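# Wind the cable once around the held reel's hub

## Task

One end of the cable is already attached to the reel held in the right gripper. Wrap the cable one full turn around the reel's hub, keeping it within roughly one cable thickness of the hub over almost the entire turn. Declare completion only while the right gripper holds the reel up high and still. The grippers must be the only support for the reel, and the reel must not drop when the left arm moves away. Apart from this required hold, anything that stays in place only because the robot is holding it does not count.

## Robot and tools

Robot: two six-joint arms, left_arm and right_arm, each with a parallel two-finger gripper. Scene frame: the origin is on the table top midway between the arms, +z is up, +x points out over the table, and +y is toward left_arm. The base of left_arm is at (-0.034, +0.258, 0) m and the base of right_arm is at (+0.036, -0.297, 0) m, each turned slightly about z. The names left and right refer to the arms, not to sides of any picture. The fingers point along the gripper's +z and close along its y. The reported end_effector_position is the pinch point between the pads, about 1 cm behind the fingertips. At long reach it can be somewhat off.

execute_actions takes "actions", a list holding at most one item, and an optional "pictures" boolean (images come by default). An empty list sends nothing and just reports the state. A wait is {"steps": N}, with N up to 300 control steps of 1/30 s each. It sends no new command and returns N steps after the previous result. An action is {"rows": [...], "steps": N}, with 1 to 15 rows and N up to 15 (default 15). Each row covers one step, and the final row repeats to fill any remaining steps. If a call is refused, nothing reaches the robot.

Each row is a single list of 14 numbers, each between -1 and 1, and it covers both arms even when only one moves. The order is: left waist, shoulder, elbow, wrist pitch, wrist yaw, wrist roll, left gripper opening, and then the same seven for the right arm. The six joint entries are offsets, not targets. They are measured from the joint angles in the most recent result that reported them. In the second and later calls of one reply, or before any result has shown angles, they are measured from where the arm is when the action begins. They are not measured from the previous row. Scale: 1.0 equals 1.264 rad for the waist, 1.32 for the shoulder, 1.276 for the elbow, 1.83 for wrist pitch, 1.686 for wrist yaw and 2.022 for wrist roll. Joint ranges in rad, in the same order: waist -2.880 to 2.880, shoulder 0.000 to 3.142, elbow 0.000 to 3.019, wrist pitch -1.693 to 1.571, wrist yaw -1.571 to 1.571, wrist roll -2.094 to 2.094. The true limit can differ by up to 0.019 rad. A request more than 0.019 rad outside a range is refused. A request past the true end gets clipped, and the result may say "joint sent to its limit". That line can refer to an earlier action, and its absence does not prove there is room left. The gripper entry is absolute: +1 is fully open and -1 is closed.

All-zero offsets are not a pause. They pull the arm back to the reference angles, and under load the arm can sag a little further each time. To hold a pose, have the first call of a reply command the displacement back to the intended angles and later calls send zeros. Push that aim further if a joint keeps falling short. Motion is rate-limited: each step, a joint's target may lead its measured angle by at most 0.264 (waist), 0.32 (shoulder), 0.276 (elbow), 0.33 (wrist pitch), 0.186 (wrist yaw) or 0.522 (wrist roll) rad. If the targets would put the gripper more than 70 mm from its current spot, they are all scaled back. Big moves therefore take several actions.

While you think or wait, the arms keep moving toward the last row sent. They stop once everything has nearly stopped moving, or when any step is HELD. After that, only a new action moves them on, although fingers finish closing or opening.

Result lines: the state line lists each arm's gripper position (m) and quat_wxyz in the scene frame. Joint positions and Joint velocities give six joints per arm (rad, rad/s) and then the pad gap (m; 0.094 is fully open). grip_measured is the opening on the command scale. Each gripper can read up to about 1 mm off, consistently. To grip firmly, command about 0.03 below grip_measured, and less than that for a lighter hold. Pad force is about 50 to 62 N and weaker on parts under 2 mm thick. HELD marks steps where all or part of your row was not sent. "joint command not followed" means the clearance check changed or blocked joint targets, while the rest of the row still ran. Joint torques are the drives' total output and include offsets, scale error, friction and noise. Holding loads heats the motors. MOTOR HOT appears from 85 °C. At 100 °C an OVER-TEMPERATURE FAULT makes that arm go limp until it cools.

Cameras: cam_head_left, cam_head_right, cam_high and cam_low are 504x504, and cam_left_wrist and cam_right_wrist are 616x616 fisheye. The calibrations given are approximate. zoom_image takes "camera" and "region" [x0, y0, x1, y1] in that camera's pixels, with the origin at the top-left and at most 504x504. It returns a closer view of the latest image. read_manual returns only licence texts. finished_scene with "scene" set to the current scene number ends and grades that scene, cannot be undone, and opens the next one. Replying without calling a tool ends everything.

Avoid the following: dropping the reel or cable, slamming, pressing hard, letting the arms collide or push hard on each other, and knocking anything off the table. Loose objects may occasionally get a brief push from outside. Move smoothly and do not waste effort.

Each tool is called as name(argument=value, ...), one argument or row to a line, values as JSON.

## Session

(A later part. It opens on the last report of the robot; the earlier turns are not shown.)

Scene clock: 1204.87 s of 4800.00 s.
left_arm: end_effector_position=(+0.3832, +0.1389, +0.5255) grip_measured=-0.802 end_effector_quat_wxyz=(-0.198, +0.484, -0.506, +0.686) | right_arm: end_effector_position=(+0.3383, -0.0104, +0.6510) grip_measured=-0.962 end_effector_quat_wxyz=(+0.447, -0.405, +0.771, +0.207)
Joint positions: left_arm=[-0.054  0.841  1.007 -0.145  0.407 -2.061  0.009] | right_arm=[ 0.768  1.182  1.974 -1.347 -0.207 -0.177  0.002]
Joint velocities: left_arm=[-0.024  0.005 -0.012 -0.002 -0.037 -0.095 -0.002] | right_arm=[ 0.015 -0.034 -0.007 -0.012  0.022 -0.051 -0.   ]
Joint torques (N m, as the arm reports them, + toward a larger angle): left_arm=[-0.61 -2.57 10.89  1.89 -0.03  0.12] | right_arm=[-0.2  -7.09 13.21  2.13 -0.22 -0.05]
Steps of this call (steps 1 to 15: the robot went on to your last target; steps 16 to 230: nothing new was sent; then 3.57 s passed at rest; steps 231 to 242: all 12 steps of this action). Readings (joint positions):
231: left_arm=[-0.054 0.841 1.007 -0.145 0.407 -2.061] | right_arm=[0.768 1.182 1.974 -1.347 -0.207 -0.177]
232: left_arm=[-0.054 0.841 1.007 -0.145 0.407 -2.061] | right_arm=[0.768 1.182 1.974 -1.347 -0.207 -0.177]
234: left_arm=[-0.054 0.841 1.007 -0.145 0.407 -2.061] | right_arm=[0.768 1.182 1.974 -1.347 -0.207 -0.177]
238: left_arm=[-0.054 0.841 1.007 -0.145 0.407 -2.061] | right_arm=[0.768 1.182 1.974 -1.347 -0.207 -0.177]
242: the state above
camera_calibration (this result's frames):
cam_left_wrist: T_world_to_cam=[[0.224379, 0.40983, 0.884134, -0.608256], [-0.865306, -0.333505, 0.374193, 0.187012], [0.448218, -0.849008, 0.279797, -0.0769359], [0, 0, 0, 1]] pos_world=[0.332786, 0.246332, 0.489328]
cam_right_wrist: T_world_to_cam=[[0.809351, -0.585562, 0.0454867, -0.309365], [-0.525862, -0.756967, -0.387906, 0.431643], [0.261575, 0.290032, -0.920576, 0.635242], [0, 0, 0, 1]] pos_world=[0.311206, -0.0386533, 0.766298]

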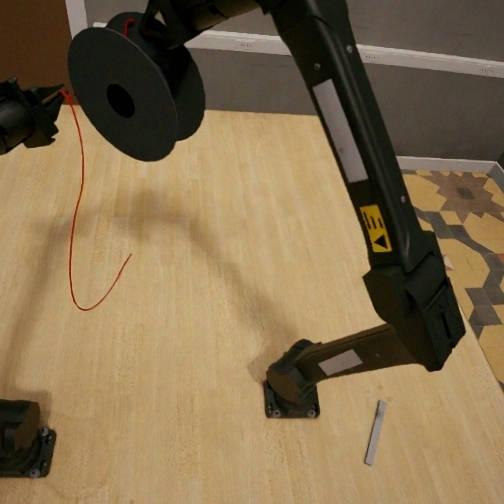

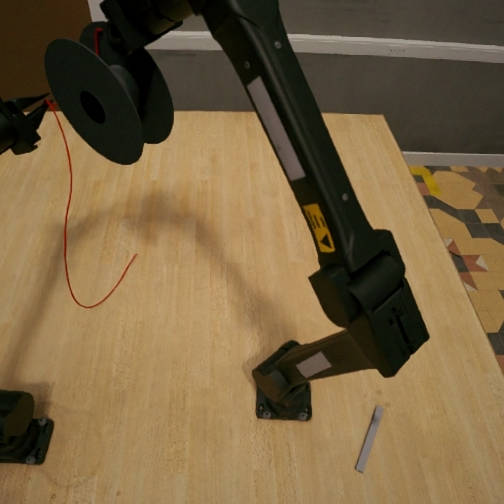

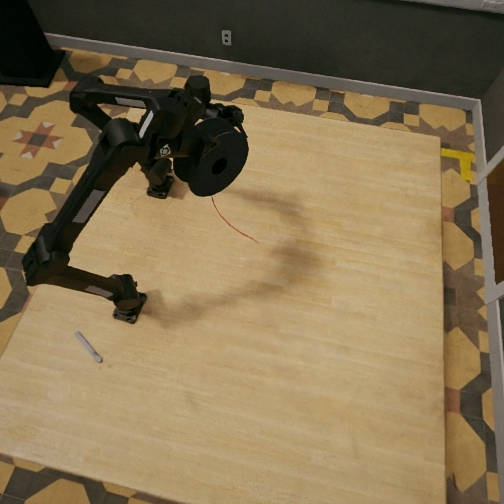

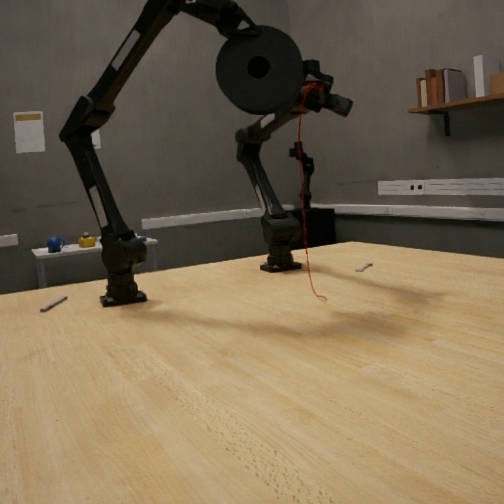

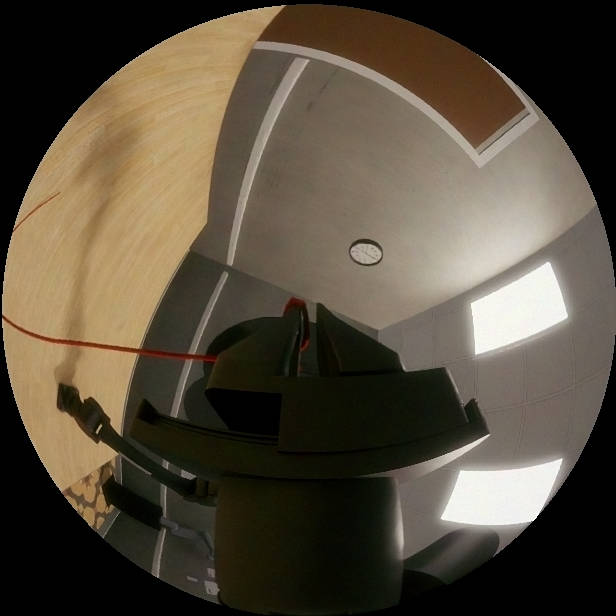

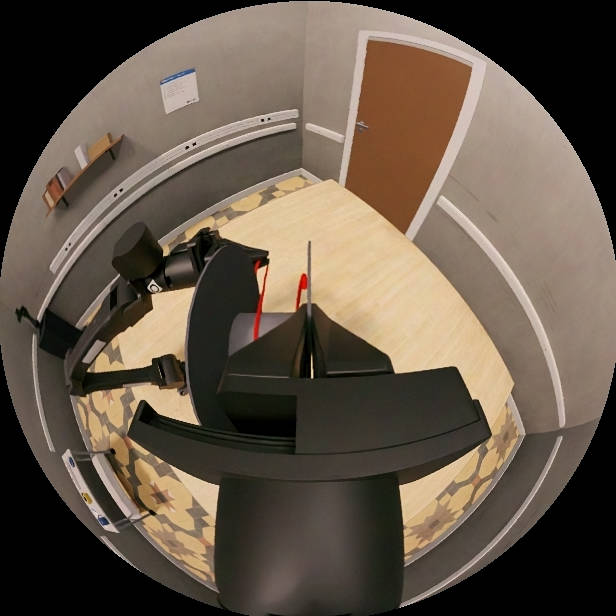

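execute_actions(
  actions=[
    {"rows": [[-0.0071,-0.0061,0.0096,-0.0027,-0.001,-0.0045,-0.8,0,-0.0042,0.0337,0.0071,0,0,-1],[-0.0065,-0.0054,0.0288,-0.0075,-0.001,-0.0045,-0.8,0,-0.0042,0.0337,0.0071,0,0,-1],[-0.0049,-0.0036,0.0503,-0.0195,-0.001,-0.0045,-0.8,0,-0.0042,0.0337,0.0071,0,0,-1],[-0.0024,-0.0008,0.0718,-0.0387,-0.001,-0.0045,-0.8,0,-0.0042,0.0337,0.0071,0,0,-1],[0.0005,0.0024,0.0933,-0.0603,-0.001,-0.0045,-0.8,0,-0.0042,0.0337,0.0071,0,0,-1],[0.0033,0.0056,0.1148,-0.0819,-0.001,-0.0045,-0.8,0,-0.0042,0.0337,0.0071,0,0,-1],[0.0062,0.0089,0.1363,-0.1035,-0.001,-0.0045,-0.8,0,-0.0042,0.0337,0.0071,0,0,-1],[0.0090,0.0121,0.1578,-0.1250,-0.001,-0.0045,-0.8,0,-0.0042,0.0337,0.0071,0,0,-1],[0.0119,0.0153,0.1793,-0.1466,-0.001,-0.0045,-0.8,0,-0.0042,0.0337,0.0071,0,0,-1],[0.0147,0.0185,0.2008,-0.1682,-0.001,-0.0045,-0.8,0,-0.0042,0.0337,0.0071,0,0,-1],[0.0175,0.0217,0.2176,-0.1898,-0.001,-0.0045,-0.8,0,-0.0042,0.0337,0.0071,0,0,-1],[0.0204,0.0249,0.2295,-0.2114,-0.001,-0.0045,-0.8,0,-0.0042,0.0337,0.0071,0,0,-1],[0.0226,0.0274,0.2343,-0.2282,-0.001,-0.0045,-0.8,0,-0.0042,0.0337,0.0071,0,0,-1],[0.0239,0.0288,0.2343,-0.2378,-0.001,-0.0045,-0.8,0,-0.0042,0.0337,0.0071,0,0,-1],[0.0245,0.0295,0.2343,-0.2426,-0.001,-0.0045,-0.8,0,-0.0042,0.0337,0.0071,0,0,-1]], "steps": 15},
  ],
  pictures=false,
)

execute_actions(
  actions=[
    {"steps": 25},
  ],
)

Scene clock: 1325.37 s of 4800.00 s.
left_arm: end_effector_position=(+0.3656, +0.1470, +0.5795) grip_measured=-0.802 end_effector_quat_wxyz=(-0.168, +0.536, -0.522, +0.641) | right_arm: end_effector_position=(+0.3383, -0.0104, +0.6510) grip_measured=-0.962 end_effector_quat_wxyz=(+0.447, -0.405, +0.771, +0.207)
Joint positions: left_arm=[-0.04   0.863  1.26  -0.529  0.407 -2.061  0.009] | right_arm=[ 0.768  1.182  1.974 -1.347 -0.207 -0.177  0.002]
Joint velocities: left_arm=[ 0.073 -0.034  0.349 -0.564  0.007  0.051 -0.001] | right_arm=[-0.005  0.005  0.002 -0.007 -0.051  0.066  0.   ]
Joint torques (N m, as the arm reports them, + toward a larger angle): left_arm=[ 1.42 -0.52 12.71  1.44  0.01  0.12] | right_arm=[-1.28 -8.54 13.24  2.34 -0.25 -0.05]
Steps of this call (steps 1 to 15: the robot went on to your last target; steps 16 to 280: nothing new was sent; then 110.67 s passed at rest; steps 281 to 295: all 15 steps of this action). Readings (joint positions):
281: left_arm=[-0.054 0.841 1.007 -0.145 0.407 -2.061] | right_arm=[0.768 1.182 1.974 -1.347 -0.207 -0.177]
282: left_arm=[-0.054 0.841 1.007 -0.145 0.407 -2.061] | right_arm=[0.768 1.182 1.974 -1.347 -0.207 -0.177]
284: left_arm=[-0.054 0.841 1.011 -0.162 0.407 -2.061] | right_arm=[0.768 1.182 1.974 -1.347 -0.207 -0.177]
288: left_arm=[-0.054 0.847 1.077 -0.292 0.407 -2.061] | right_arm=[0.768 1.182 1.974 -1.347 -0.207 -0.177]
295: the state above

Scene clock: 1326.20 s of 4800.00 s.
left_arm: end_effector_position=(+0.3666, +0.1486, +0.5726) grip_measured=-0.802 end_effector_quat_wxyz=(-0.160, +0.550, -0.526, +0.629) | right_arm: end_effector_position=(+0.3383, -0.0104, +0.6510) grip_measured=-0.962 end_effector_quat_wxyz=(+0.447, -0.405, +0.771, +0.207)
Joint positions: left_arm=[-0.036  0.87   1.271 -0.574  0.407 -2.061  0.009] | right_arm=[ 0.768  1.182  1.974 -1.347 -0.207 -0.177  0.002]
Joint velocities: left_arm=[ 0.005 -0.005 -0.002 -0.022 -0.066 -0.007 -0.001] | right_arm=[-0.005  0.005  0.007 -0.007  0.007  0.037  0.   ]
Joint torques (N m, as the arm reports them, + toward a larger angle): left_arm=[ 1.27 -1.93 13.6   1.39  0.02  0.12] | right_arm=[ 0.06 -7.87 13.24  2.15 -0.19 -0.1 ]
Steps of this call (steps 1 to 25: the robot went on to your last target). Readings (joint positions):
1: left_arm=[-0.038 0.862 1.268 -0.544 0.407 -2.061] | right_arm=[0.768 1.182 1.974 -1.347 -0.207 -0.177]
2: left_arm=[-0.036 0.862 1.271 -0.553 0.407 -2.061] | right_arm=[0.768 1.182 1.974 -1.347 -0.207 -0.177]
4: left_arm=[-0.036 0.864 1.271 -0.566 0.407 -2.061] | right_arm=[0.768 1.182 1.974 -1.347 -0.207 -0.177]
8: left_arm=[-0.036 0.870 1.271 -0.573 0.407 -2.061] | right_arm=[0.768 1.182 1.974 -1.347 -0.207 -0.177]
25: the state above
camera_calibration (this result's frames):
cam_left_wrist: T_world_to_cam=[[0.382525, 0.397182, 0.834218, -0.677642], [-0.772165, -0.358393, 0.524706, 0.0416278], [0.507382, -0.844867, 0.169596, -0.0336024], [0, 0, 0, 1]] pos_world=[0.308408, 0.255677, 0.549158]
cam_right_wrist: T_world_to_cam=[[0.809351, -0.585562, 0.0454867, -0.309365], [-0.525862, -0.756967, -0.387906, 0.431643], [0.261575, 0.290032, -0.920576, 0.635242], [0, 0, 0, 1]] pos_world=[0.311206, -0.0386533, 0.766298]

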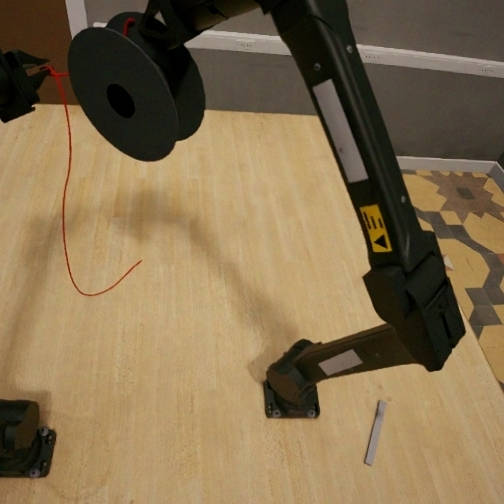

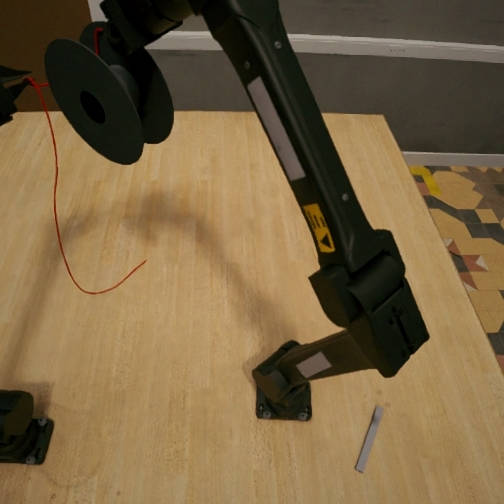

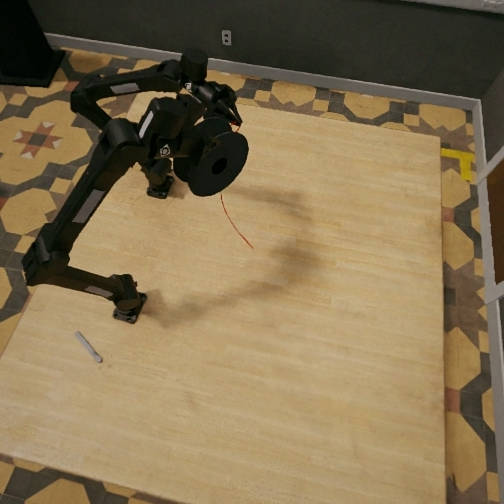

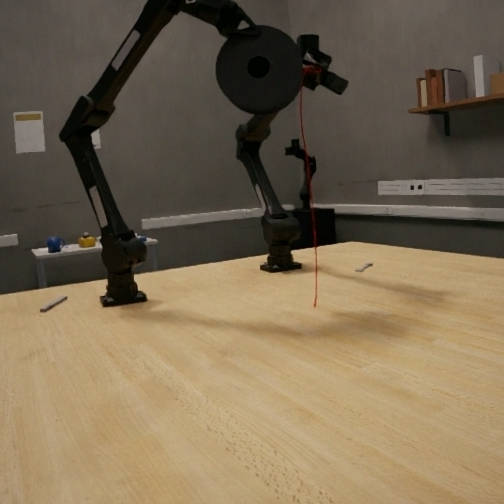

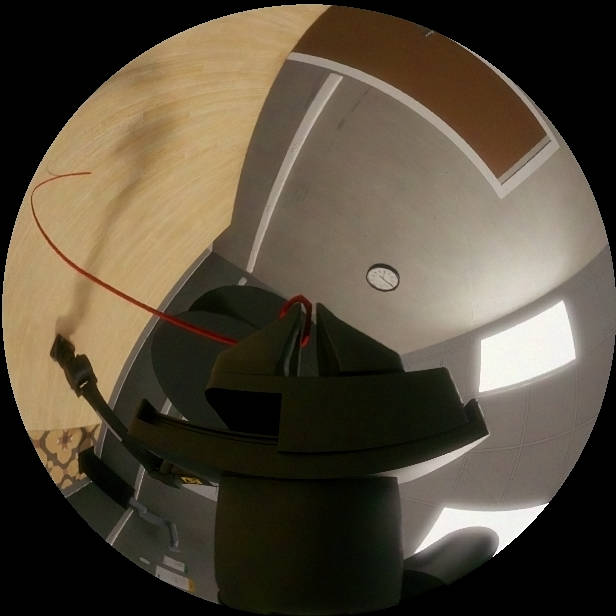

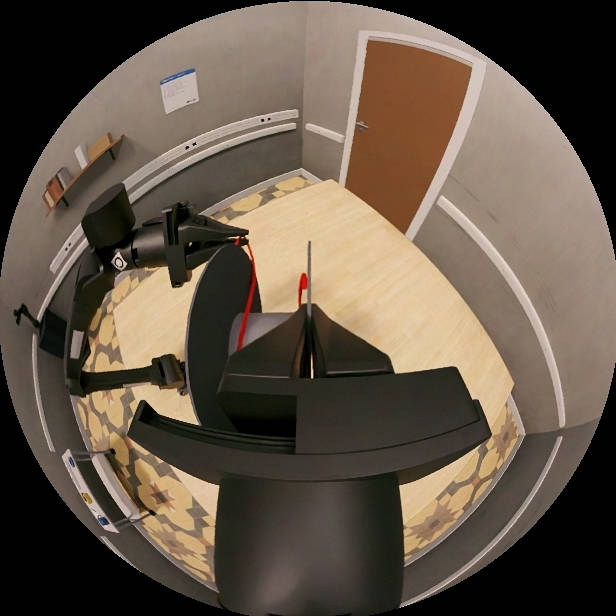

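execute_actions(
  actions=[],
)

Scene clock: 1348.83 s of 4800.00 s.
left_arm: end_effector_position=(+0.3666, +0.1486, +0.5726) grip_measured=-0.802 end_effector_quat_wxyz=(-0.160, +0.550, -0.526, +0.629) | right_arm: end_effector_position=(+0.3383, -0.0104, +0.6510) grip_measured=-0.962 end_effector_quat_wxyz=(+0.447, -0.405, +0.771, +0.207)
Joint positions: left_arm=[-0.036  0.87   1.271 -0.574  0.407 -2.061  0.009] | right_arm=[ 0.768  1.182  1.974 -1.347 -0.207 -0.177  0.002]
Joint velocities: left_arm=[-0.005 -0.005 -0.007  0.007 -0.066 -0.066 -0.002] | right_arm=[-0.005  0.005 -0.012 -0.002  0.081  0.037 -0.001]
Joint torques (N m, as the arm reports them, + toward a larger angle): left_arm=[ 1.29 -1.23 13.56  1.43  0.01  0.11] | right_arm=[ 0.57 -8.07 13.14  2.11 -0.28 -0.06]
Steps of this call (steps 1 to 15: the robot went on to your last target; steps 16 to 210: nothing new was sent; then 15.63 s passed at rest). Readings (joint positions):
1: left_arm=[-0.036 0.870 1.271 -0.574 0.407 -2.061] | right_arm=[0.768 1.182 1.974 -1.347 -0.207 -0.177]
2: left_arm=[-0.036 0.870 1.271 -0.574 0.407 -2.061] | right_arm=[0.768 1.182 1.974 -1.347 -0.207 -0.177]
4: left_arm=[-0.036 0.870 1.271 -0.574 0.407 -2.061] | right_arm=[0.768 1.182 1.974 -1.347 -0.207 -0.177]
8: left_arm=[-0.036 0.870 1.271 -0.574 0.407 -2.061] | right_arm=[0.768 1.182 1.974 -1.347 -0.207 -0.177]
210: the state above
All arms were judged still, so your last target was given up. Only a new action makes them travel on or press farther. Fingers that are still opening or closing keep moving.
camera_calibration (this result's frames):
cam_left_wrist: T_world_to_cam=[[0.382525, 0.397182, 0.834218, -0.677642], [-0.772165, -0.358393, 0.524706, 0.0416278], [0.507382, -0.844867, 0.169596, -0.0336024], [0, 0, 0, 1]] pos_world=[0.308408, 0.255677, 0.549158]
cam_right_wrist: T_world_to_cam=[[0.809351, -0.585562, 0.0454867, -0.309365], [-0.525862, -0.756967, -0.387906, 0.431643], [0.261575, 0.290032, -0.920576, 0.635242], [0, 0, 0, 1]] pos_world=[0.311206, -0.0386533, 0.766298]

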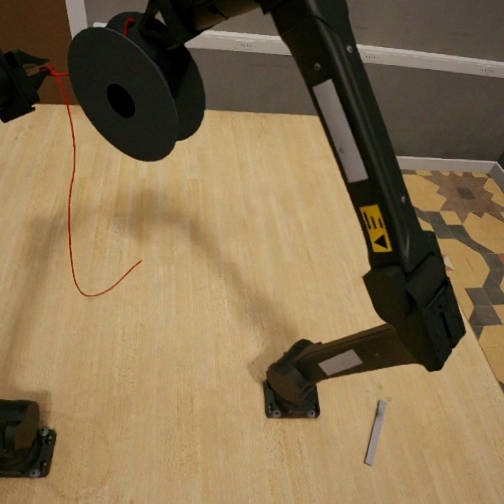

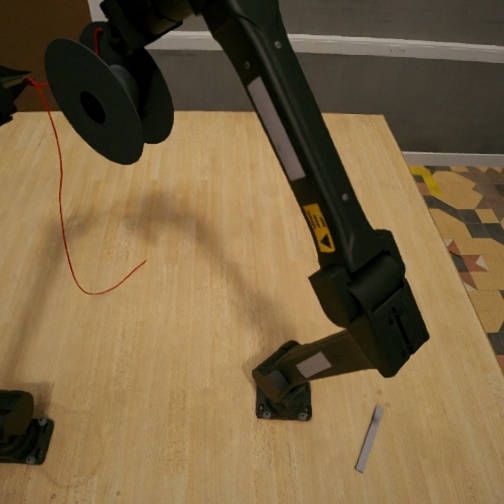

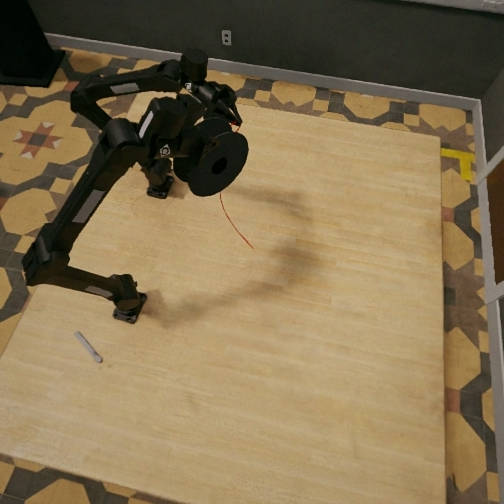

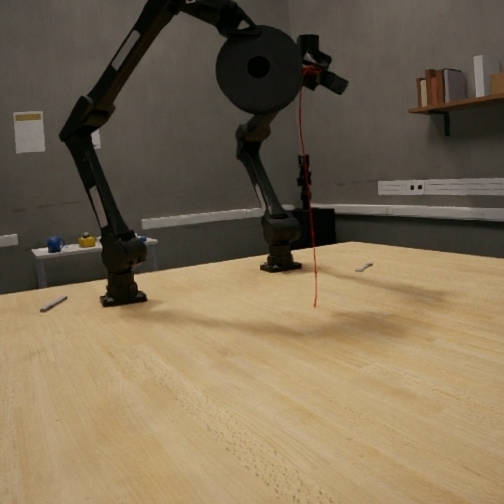

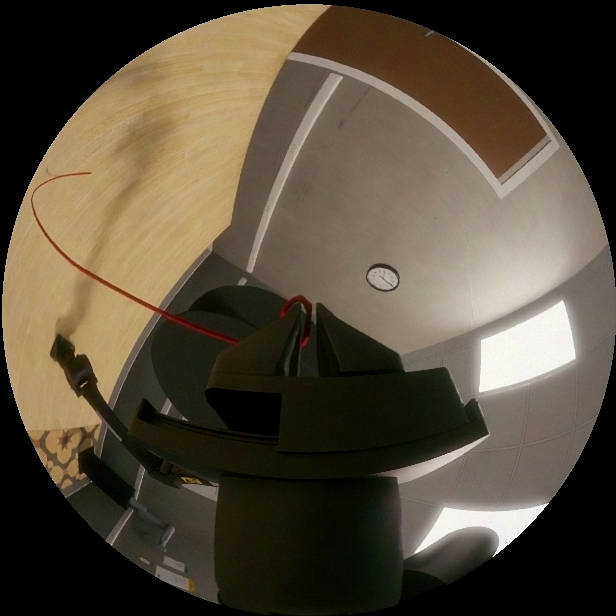

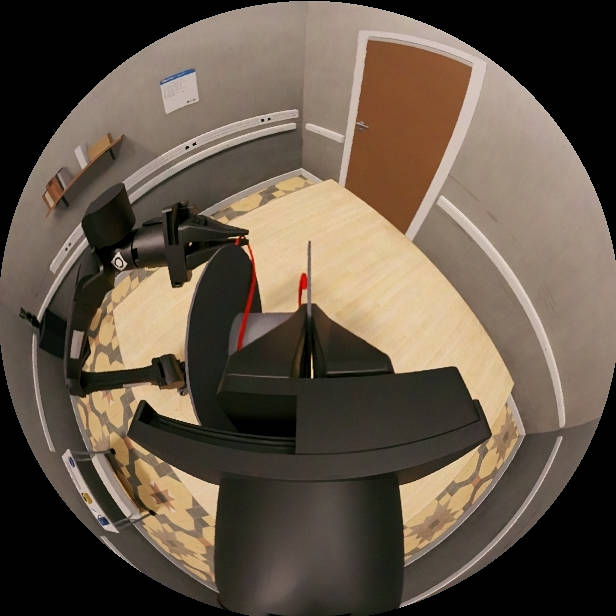

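zoom_image(
  camera="cam_left_wrist",
  region=[220, 250, 380, 400],
)

zoom_image(
  camera="cam_right_wrist",
  region=[140, 160, 360, 380],
)

zoom_image(
  camera="cam_head_left",
  region=[0, 0, 220, 170],
)

Region (220, 250, 380, 400) of cam_left_wrist's 616x616 image, scaled by 3.150, with more detail than that image has; it fills the top 472 rows of this view, and the rest is white.

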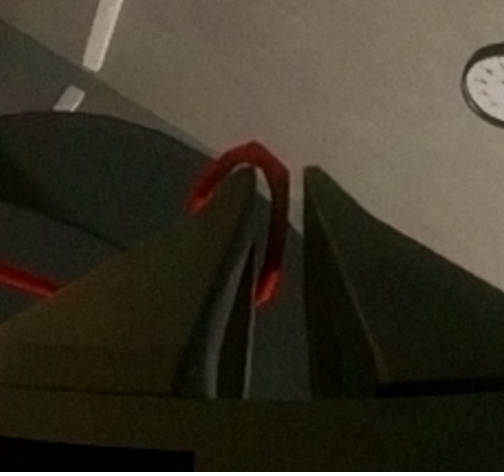

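Region (140, 160, 360, 380) of cam_right_wrist's 616x616 image, scaled by 2.291, with more detail than that image has.

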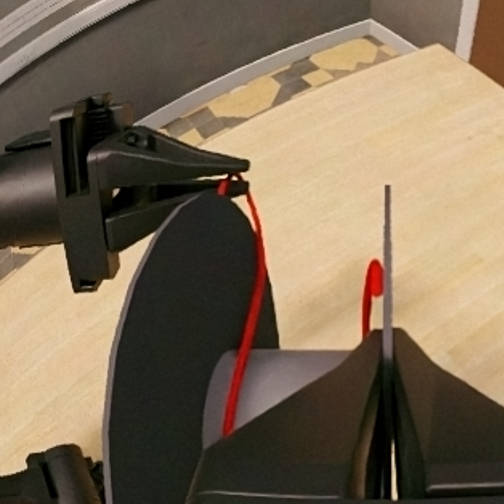

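Region (0, 0, 220, 170) of cam_head_left's 504x504 image, scaled by 2.291, with more detail than that image has; it fills the top 389 rows of this view, and the rest is white.

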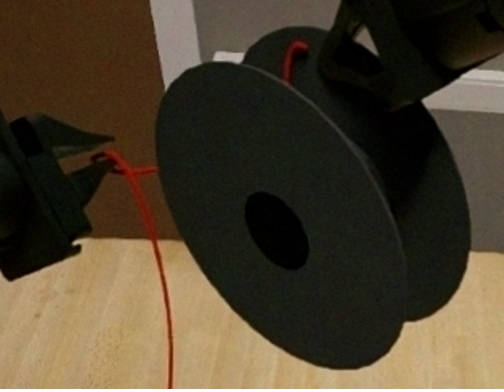

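execute_actions(
  actions=[
    {"rows":[
[0.020,0.012,0.0275,-0.002,0.022,-0.0045,-0.8,0,-0.0042,0.0337,0.0071,0,0,-1],
[0.029,0.016,0.0276,0.003,0.045,-0.0045,-0.8,0,-0.0042,0.0337,0.0071,0,0,-1],
[0.039,0.020,0.0277,0.009,0.068,-0.0045,-0.8,0,-0.0042,0.0337,0.0071,0,0,-1],
[0.048,0.024,0.0278,0.015,0.091,-0.0045,-0.8,0,-0.0042,0.0337,0.0071,0,0,-1],
[0.058,0.028,0.0279,0.021,0.114,-0.0045,-0.8,0,-0.0042,0.0337,0.0071,0,0,-1],
[0.067,0.033,0.028,0.027,0.137,-0.0045,-0.8,0,-0.0042,0.0337,0.0071,0,0,-1],
[0.077,0.037,0.0281,0.033,0.160,-0.0045,-0.8,0,-0.0042,0.0337,0.0071,0,0,-1],
[0.086,0.041,0.0283,0.039,0.183,-0.0045,-0.8,0,-0.0042,0.0337,0.0071,0,0,-1],
[0.096,0.045,0.0284,0.045,0.206,-0.0045,-0.8,0,-0.0042,0.0337,0.0071,0,0,-1],
[0.1056,0.0494,0.0285,0.0503,0.2294,-0.0045,-0.8,0,-0.0042,0.0337,0.0071,0,0,-1]
],"steps":15},
  ],
)

Scene clock: 1469.33 s of 4800.00 s.
left_arm: end_effector_position=(+0.3715, +0.1453, +0.5688) grip_measured=-0.802 end_effector_quat_wxyz=(-0.062, +0.485, -0.570, +0.661) | right_arm: end_effector_position=(+0.3383, -0.0104, +0.6510) grip_measured=-0.962 end_effector_quat_wxyz=(+0.447, -0.405, +0.771, +0.207)
Joint positions: left_arm=[ 0.089  0.932  1.271 -0.509  0.79  -2.061  0.009] | right_arm=[ 0.768  1.182  1.974 -1.347 -0.207 -0.177  0.002]
Joint velocities: left_arm=[-0.005  0.034 -0.007  0.007  0.007  0.007  0.   ] | right_arm=[-0.015 -0.015  0.007  0.002 -0.022 -0.007 -0.   ]
Joint torques (N m, as the arm reports them, + toward a larger angle): left_arm=[ 1.15 -3.54 13.78  3.03  0.25  0.11] | right_arm=[ 0.21 -7.39 13.42  2.12 -0.24 -0.05]
Steps of this call (steps 1 to 180: nothing new was sent; then 114.00 s passed at rest; steps 181 to 195: all 15 steps of this action). Readings (joint positions):
181: left_arm=[-0.034 0.870 1.271 -0.574 0.424 -2.061] | right_arm=[0.768 1.182 1.974 -1.347 -0.207 -0.177]
182: left_arm=[-0.029 0.871 1.271 -0.574 0.454 -2.061] | right_arm=[0.768 1.182 1.974 -1.347 -0.207 -0.177]
184: left_arm=[-0.012 0.875 1.271 -0.573 0.528 -2.061] | right_arm=[0.768 1.182 1.974 -1.347 -0.207 -0.177]
188: left_arm=[0.039 0.894 1.271 -0.547 0.682 -2.061] | right_arm=[0.768 1.182 1.974 -1.347 -0.207 -0.177]
195: the state above
camera_calibration (this result's frames):
cam_left_wrist: T_world_to_cam=[[0.475914, 0.342282, 0.810154, -0.688093], [-0.8331, -0.119779, 0.539998, 0.0254808], [0.281871, -0.931931, 0.22815, 0.0248672], [0, 0, 0, 1]] pos_world=[0.341692, 0.261748, 0.538028]
cam_right_wrist: T_world_to_cam=[[0.809351, -0.585562, 0.0454867, -0.309365], [-0.525862, -0.756967, -0.387906, 0.431643], [0.261575, 0.290032, -0.920576, 0.635242], [0, 0, 0, 1]] pos_world=[0.311206, -0.0386533, 0.766298]

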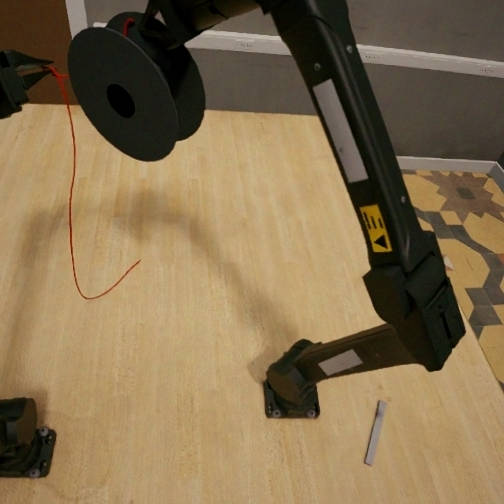

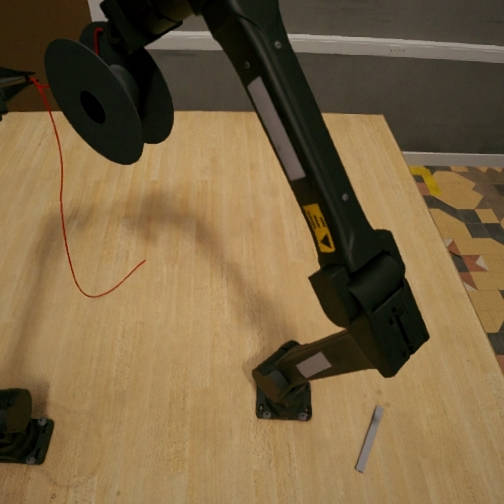

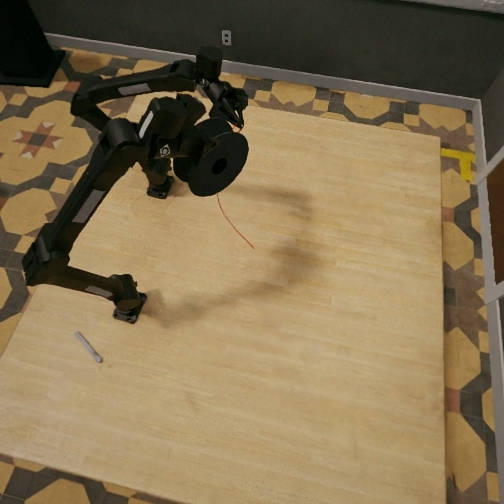

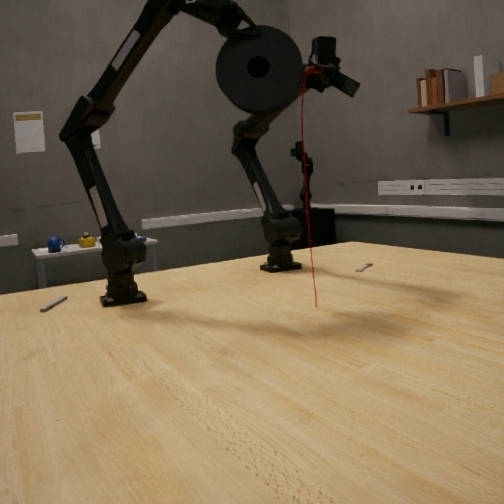

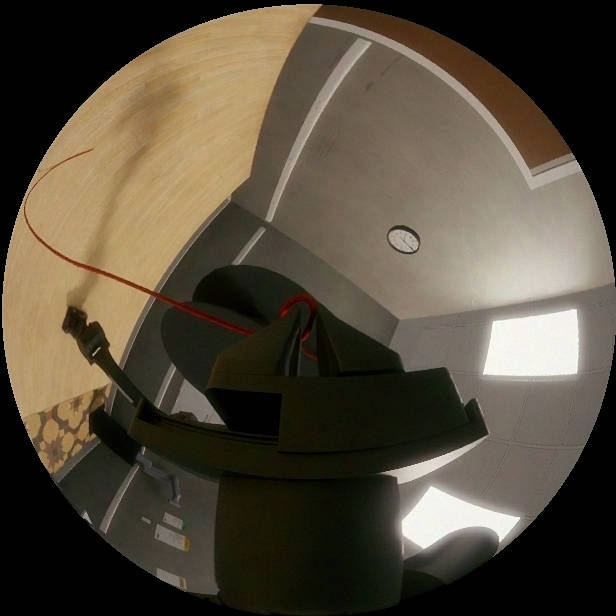

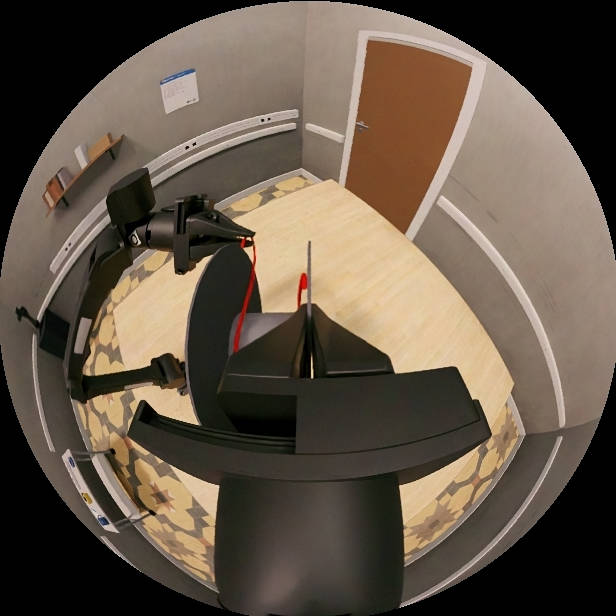

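execute_actions(
  actions=[
    {"rows":[
[0.013,0.010,0.031,0.019,0.022,-0.0045,-0.8,0,-0.0042,0.0337,0.0071,0,0,-1],
[0.019,0.017,0.033,0.022,0.041,-0.0045,-0.8,0,-0.0042,0.0337,0.0071,0,0,-1],
[0.025,0.025,0.035,0.026,0.061,-0.0045,-0.8,0,-0.0042,0.0337,0.0071,0,0,-1],
[0.030,0.032,0.037,0.030,0.080,-0.0045,-0.8,0,-0.0042,0.0337,0.0071,0,0,-1],
[0.036,0.039,0.040,0.034,0.100,-0.0045,-0.8,0,-0.0042,0.0337,0.0071,0,0,-1],
[0.042,0.047,0.042,0.038,0.119,-0.0045,-0.8,0,-0.0042,0.0337,0.0071,0,0,-1],
[0.048,0.054,0.044,0.042,0.139,-0.0045,-0.8,0,-0.0042,0.0337,0.0071,0,0,-1],
[0.054,0.061,0.046,0.045,0.158,-0.0045,-0.8,0,-0.0042,0.0337,0.0071,0,0,-1],
[0.060,0.069,0.049,0.049,0.178,-0.0045,-0.8,0,-0.0042,0.0337,0.0071,0,0,-1],
[0.0654,0.0765,0.051,0.053,0.197,-0.0045,-0.8,0,-0.0042,0.0337,0.0071,0,0,-1]
],"steps":15},
  ],
)

Scene clock: 1477.20 s of 4800.00 s.
left_arm: end_effector_position=(+0.3831, +0.1430, +0.5512) grip_measured=-0.802 end_effector_quat_wxyz=(+0.043, +0.420, -0.606, +0.674) | right_arm: end_effector_position=(+0.3383, -0.0104, +0.6510) grip_measured=-0.962 end_effector_quat_wxyz=(+0.447, -0.405, +0.771, +0.207)
Joint positions: left_arm=[ 0.162  1.035  1.273 -0.439  1.118 -2.061  0.009] | right_arm=[ 0.768  1.182  1.974 -1.347 -0.207 -0.177  0.002]
Joint velocities: left_arm=[-0.005  0.112 -0.007  0.002  0.007 -0.095 -0.   ] | right_arm=[-0.005 -0.005 -0.002  0.002  0.037 -0.007 -0.001]
Joint torques (N m, as the arm reports them, + toward a larger angle): left_arm=[ 1.07 -5.54 16.11  2.85  0.36  0.12] | right_arm=[-0.68 -7.33 13.24  2.02 -0.22 -0.11]
Steps of this call (steps 1 to 15: the robot went on to your last target; steps 16 to 210: nothing new was sent; then 0.37 s passed at rest; steps 211 to 225: all 15 steps of this action). Readings (joint positions):
211: left_arm=[0.090 0.933 1.271 -0.505 0.807 -2.061] | right_arm=[0.768 1.182 1.974 -1.347 -0.207 -0.177]
212: left_arm=[0.092 0.934 1.271 -0.503 0.834 -2.061] | right_arm=[0.768 1.182 1.974 -1.347 -0.207 -0.177]
214: left_arm=[0.100 0.938 1.271 -0.491 0.897 -2.061] | right_arm=[0.768 1.182 1.974 -1.347 -0.207 -0.177]
218: left_arm=[0.129 0.967 1.271 -0.462 1.028 -2.061] | right_arm=[0.768 1.182 1.974 -1.347 -0.207 -0.177]
225: the state above
camera_calibration (this result's frames):
cam_left_wrist: T_world_to_cam=[[0.572279, 0.260388, 0.777622, -0.685828], [-0.818425, 0.121522, 0.561616, -0.00767268], [0.0517401, -0.957826, 0.282653, 0.08529], [0, 0, 0, 1]] pos_world=[0.381792, 0.261207, 0.513517]
cam_right_wrist: T_world_to_cam=[[0.809351, -0.585562, 0.0454867, -0.309365], [-0.525862, -0.756967, -0.387906, 0.431643], [0.261575, 0.290032, -0.920576, 0.635242], [0, 0, 0, 1]] pos_world=[0.311206, -0.0386533, 0.766298]

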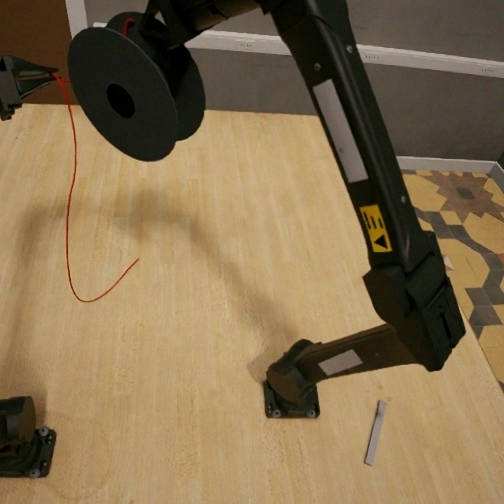

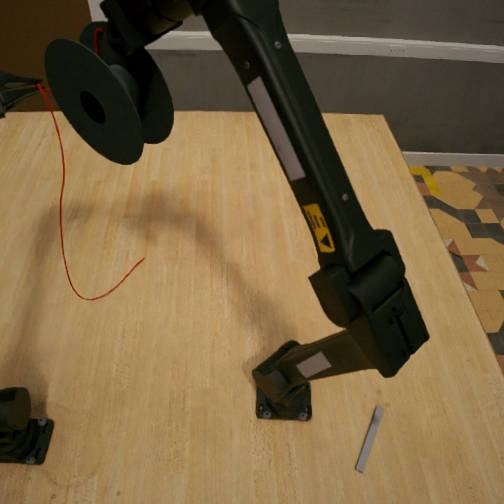

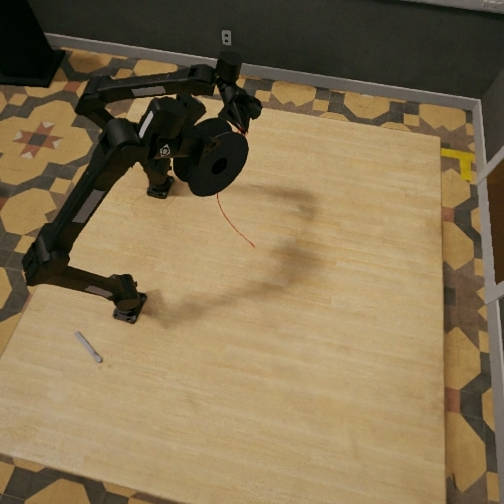

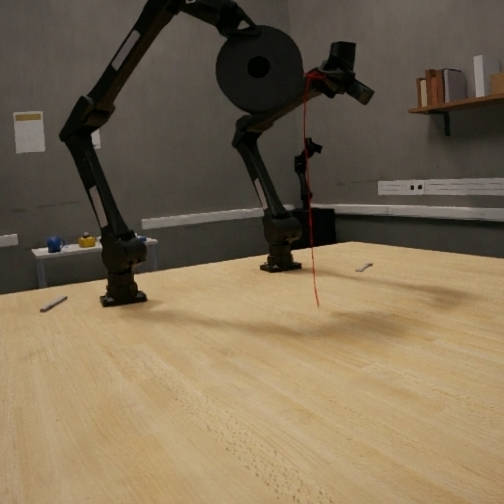

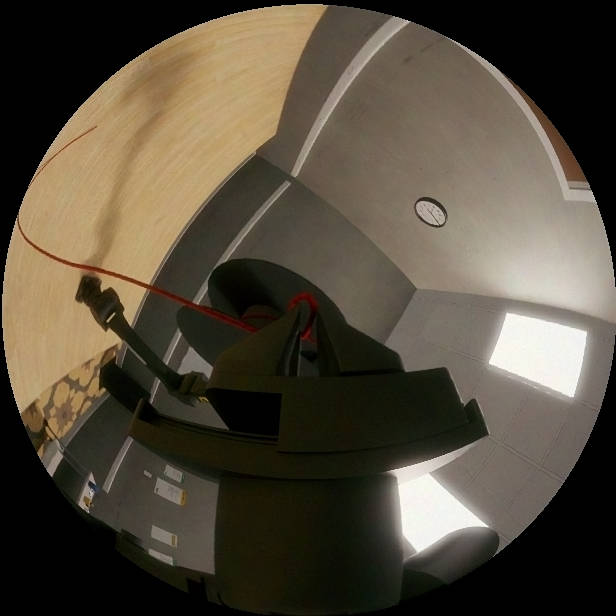

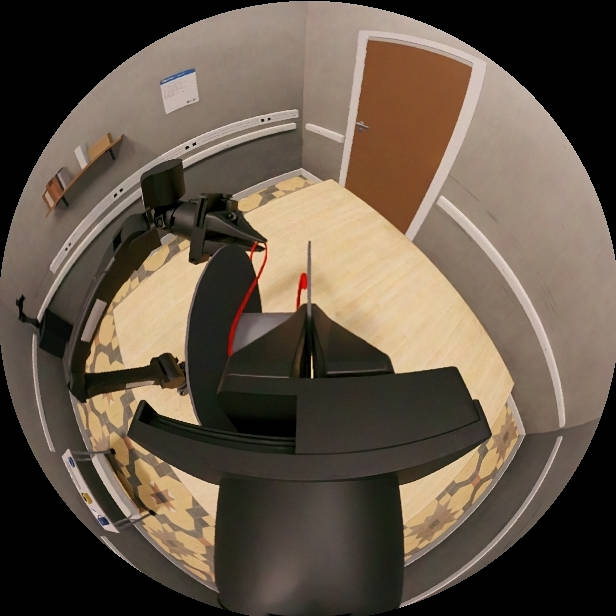

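zoom_image(
  camera="cam_right_wrist",
  region=[160, 170, 360, 370],
)

zoom_image(
  camera="cam_left_wrist",
  region=[200, 240, 400, 400],
)

Region (160, 170, 360, 370) of cam_right_wrist's 616x616 image, scaled by 2.520, with more detail than that image has.

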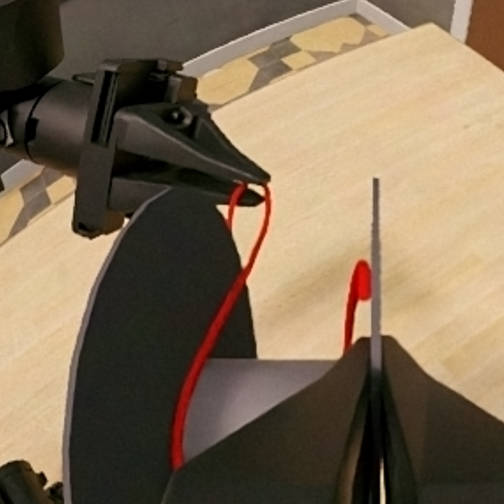

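Region (200, 240, 400, 400) of cam_left_wrist's 616x616 image, scaled by 2.520, with more detail than that image has; it fills the top 403 rows of this view, and the rest is white.

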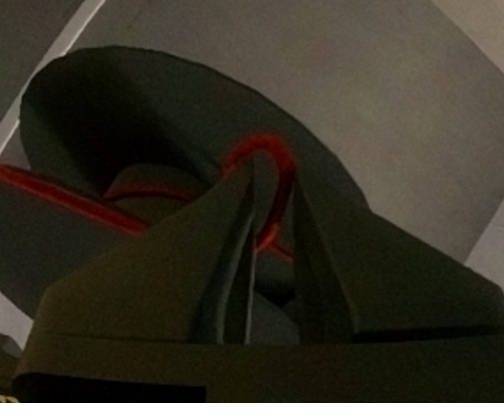

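execute_actions(
  actions=[],
  pictures=false,
)

Scene clock: 1521.90 s of 4800.00 s.
left_arm: end_effector_position=(+0.3841, +0.1430, +0.5510) grip_measured=-0.802 end_effector_quat_wxyz=(+0.044, +0.419, -0.606, +0.674) | right_arm: end_effector_position=(+0.3383, -0.0104, +0.6510) grip_measured=-0.962 end_effector_quat_wxyz=(+0.447, -0.405, +0.771, +0.207)
Joint positions: left_arm=[ 0.162  1.038  1.275 -0.437  1.12  -2.061  0.009] | right_arm=[ 0.768  1.182  1.974 -1.347 -0.207 -0.177  0.002]
Joint velocities: left_arm=[ 0.005 -0.005 -0.017 -0.032 -0.037  0.007 -0.   ] | right_arm=[ 0.005 -0.015  0.002  0.002  0.007  0.007  0.001]
Joint torques (N m, as the arm reports them, + toward a larger angle): left_arm=[ 0.99 -5.23 16.03  2.72  0.3   0.11] | right_arm=[-0.28 -7.28 13.25  2.1  -0.22 -0.06]
Steps of this call (steps 1 to 15: the robot went on to your last target; steps 16 to 650: nothing new was sent; then 23.03 s passed at rest). Readings (joint positions):
1: left_arm=[0.162 1.037 1.273 -0.439 1.118 -2.061] | right_arm=[0.768 1.182 1.974 -1.347 -0.207 -0.177]
2: left_arm=[0.162 1.038 1.273 -0.439 1.118 -2.061] | right_arm=[0.768 1.182 1.974 -1.347 -0.207 -0.177]
4: left_arm=[0.162 1.038 1.274 -0.438 1.120 -2.061] | right_arm=[0.768 1.182 1.974 -1.347 -0.207 -0.177]
8: left_arm=[0.162 1.038 1.275 -0.437 1.120 -2.061] | right_arm=[0.768 1.182 1.974 -1.347 -0.207 -0.177]
650: the state above
All arms were judged still, so your last target was given up. Only a new action makes them travel on or press farther. Fingers that are still opening or closing keep moving.

execute_actions(
  actions=[
    {"rows":[
[0.014,-0.001,0.053,0.0146,0.009,-0.0045,-0.8,0,-0.0042,0.0337,0.0071,0,0,-1],
[0.020,0.001,0.057,0.0155,0.016,-0.0045,-0.8,0,-0.0042,0.0337,0.0071,0,0,-1],
[0.026,0.004,0.061,0.0164,0.024,-0.0045,-0.8,0,-0.0042,0.0337,0.0071,0,0,-1],
[0.033,0.006,0.064,0.0173,0.032,-0.0045,-0.8,0,-0.0042,0.0337,0.0071,0,0,-1],
[0.039,0.008,0.068,0.0182,0.039,-0.0045,-0.8,0,-0.0042,0.0337,0.0071,0,0,-1],
[0.045,0.011,0.072,0.0191,0.047,-0.0045,-0.8,0,-0.0042,0.0337,0.0071,0,0,-1],
[0.051,0.013,0.076,0.020,0.055,-0.0045,-0.8,0,-0.0042,0.0337,0.0071,0,0,-1],
[0.057,0.016,0.079,0.0209,0.062,-0.0045,-0.8,0,-0.0042,0.0337,0.0071,0,0,-1],
[0.063,0.018,0.083,0.0218,0.070,-0.0045,-0.8,0,-0.0042,0.0337,0.0071,0,0,-1],
[0.0696,0.0208,0.087,0.0227,0.0777,-0.0045,-0.8,0,-0.0042,0.0337,0.0071,0,0,-1]
],"steps":15},
  ],
)

Scene clock: 1533.27 s of 4800.00 s.
left_arm: end_effector_position=(+0.3734, +0.1646, +0.5818) grip_measured=-0.802 end_effector_quat_wxyz=(+0.042, +0.381, -0.613, +0.691) | right_arm: end_effector_position=(+0.3383, -0.0104, +0.6510) grip_measured=-0.962 end_effector_quat_wxyz=(+0.447, -0.405, +0.771, +0.207)
Joint positions: left_arm=[ 0.241  1.046  1.329 -0.417  1.248 -2.061  0.009] | right_arm=[ 0.768  1.182  1.974 -1.347 -0.207 -0.177  0.002]
Joint velocities: left_arm=[-0.005 -0.005 -0.002 -0.022  0.051  0.022 -0.001] | right_arm=[-0.005 -0.015 -0.007  0.007  0.007  0.022  0.001]
Joint torques (N m, as the arm reports them, + toward a larger angle): left_arm=[ 0.68 -3.29 15.62  2.61  0.26  0.11] | right_arm=[-0.91 -8.4  13.41  2.13 -0.22 -0.08]
Steps of this call (steps 1 to 180: nothing new was sent; then 4.87 s passed at rest; steps 181 to 195: all 15 steps of this action). Readings (joint positions):
181: left_arm=[0.163 1.038 1.275 -0.436 1.126 -2.061] | right_arm=[0.768 1.182 1.974 -1.347 -0.207 -0.177]
182: left_arm=[0.164 1.038 1.275 -0.435 1.136 -2.061] | right_arm=[0.768 1.182 1.974 -1.347 -0.207 -0.177]
184: left_arm=[0.173 1.038 1.279 -0.434 1.161 -2.061] | right_arm=[0.768 1.182 1.974 -1.347 -0.207 -0.177]
188: left_arm=[0.206 1.040 1.300 -0.427 1.212 -2.061] | right_arm=[0.768 1.182 1.974 -1.347 -0.207 -0.177]
195: the state above
camera_calibration (this result's frames):
cam_left_wrist: T_world_to_cam=[[0.529942, 0.242819, 0.812527, -0.711216], [-0.847886, 0.169587, 0.502324, 0.002177], [-0.0158199, -0.955133, 0.295754, 0.114983], [0, 0, 0, 1]] pos_world=[0.380568, 0.282152, 0.542782]
cam_right_wrist: T_world_to_cam=[[0.809351, -0.585562, 0.0454867, -0.309365], [-0.525862, -0.756967, -0.387906, 0.431643], [0.261575, 0.290032, -0.920576, 0.635242], [0, 0, 0, 1]] pos_world=[0.311206, -0.0386533, 0.766298]

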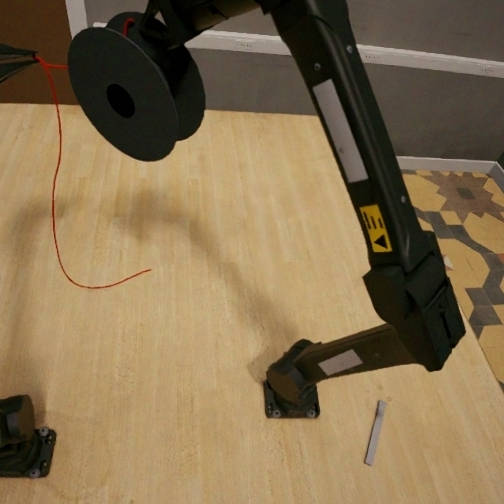

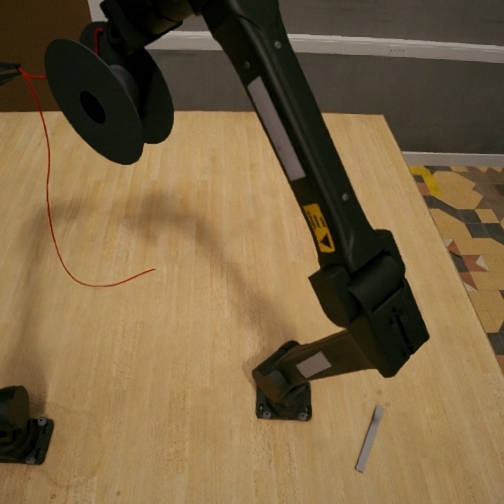

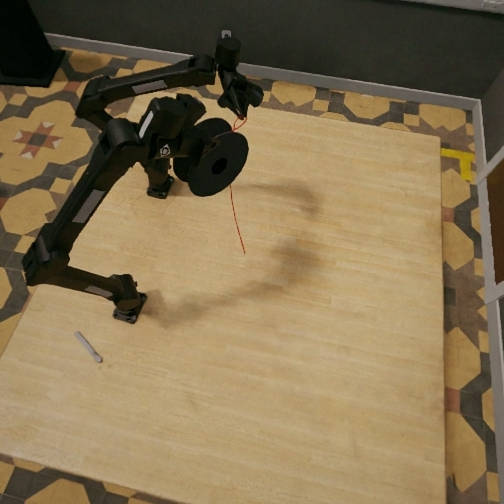

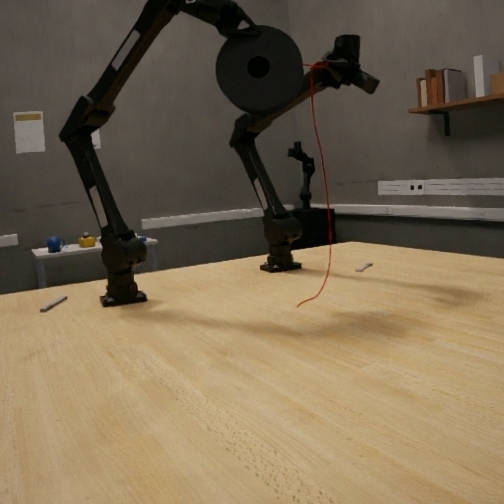

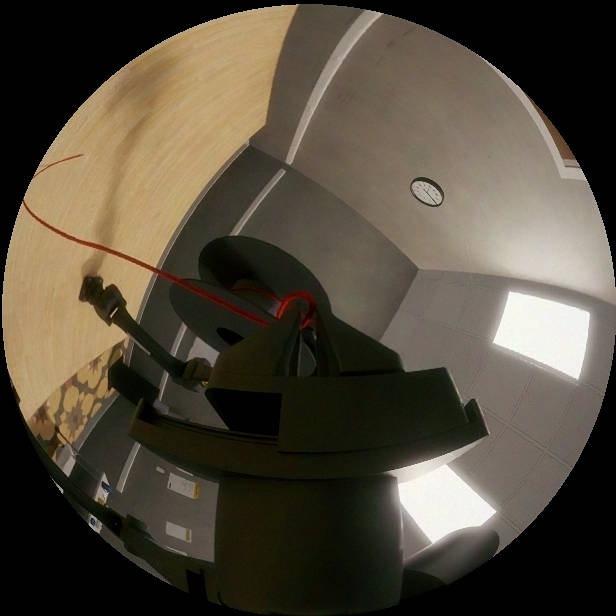

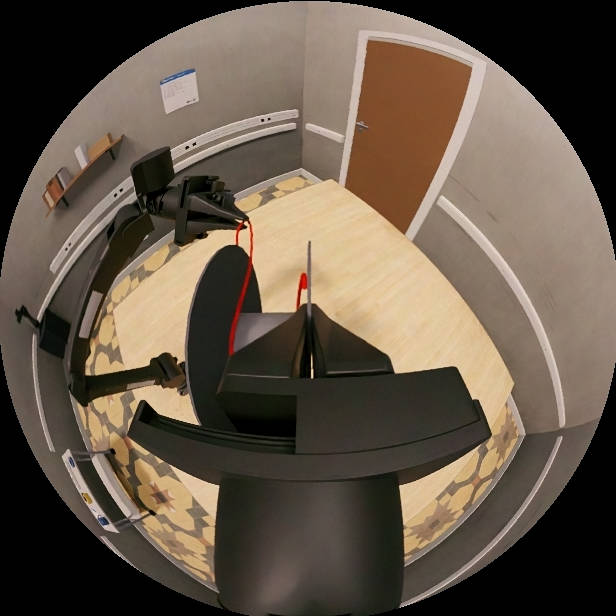

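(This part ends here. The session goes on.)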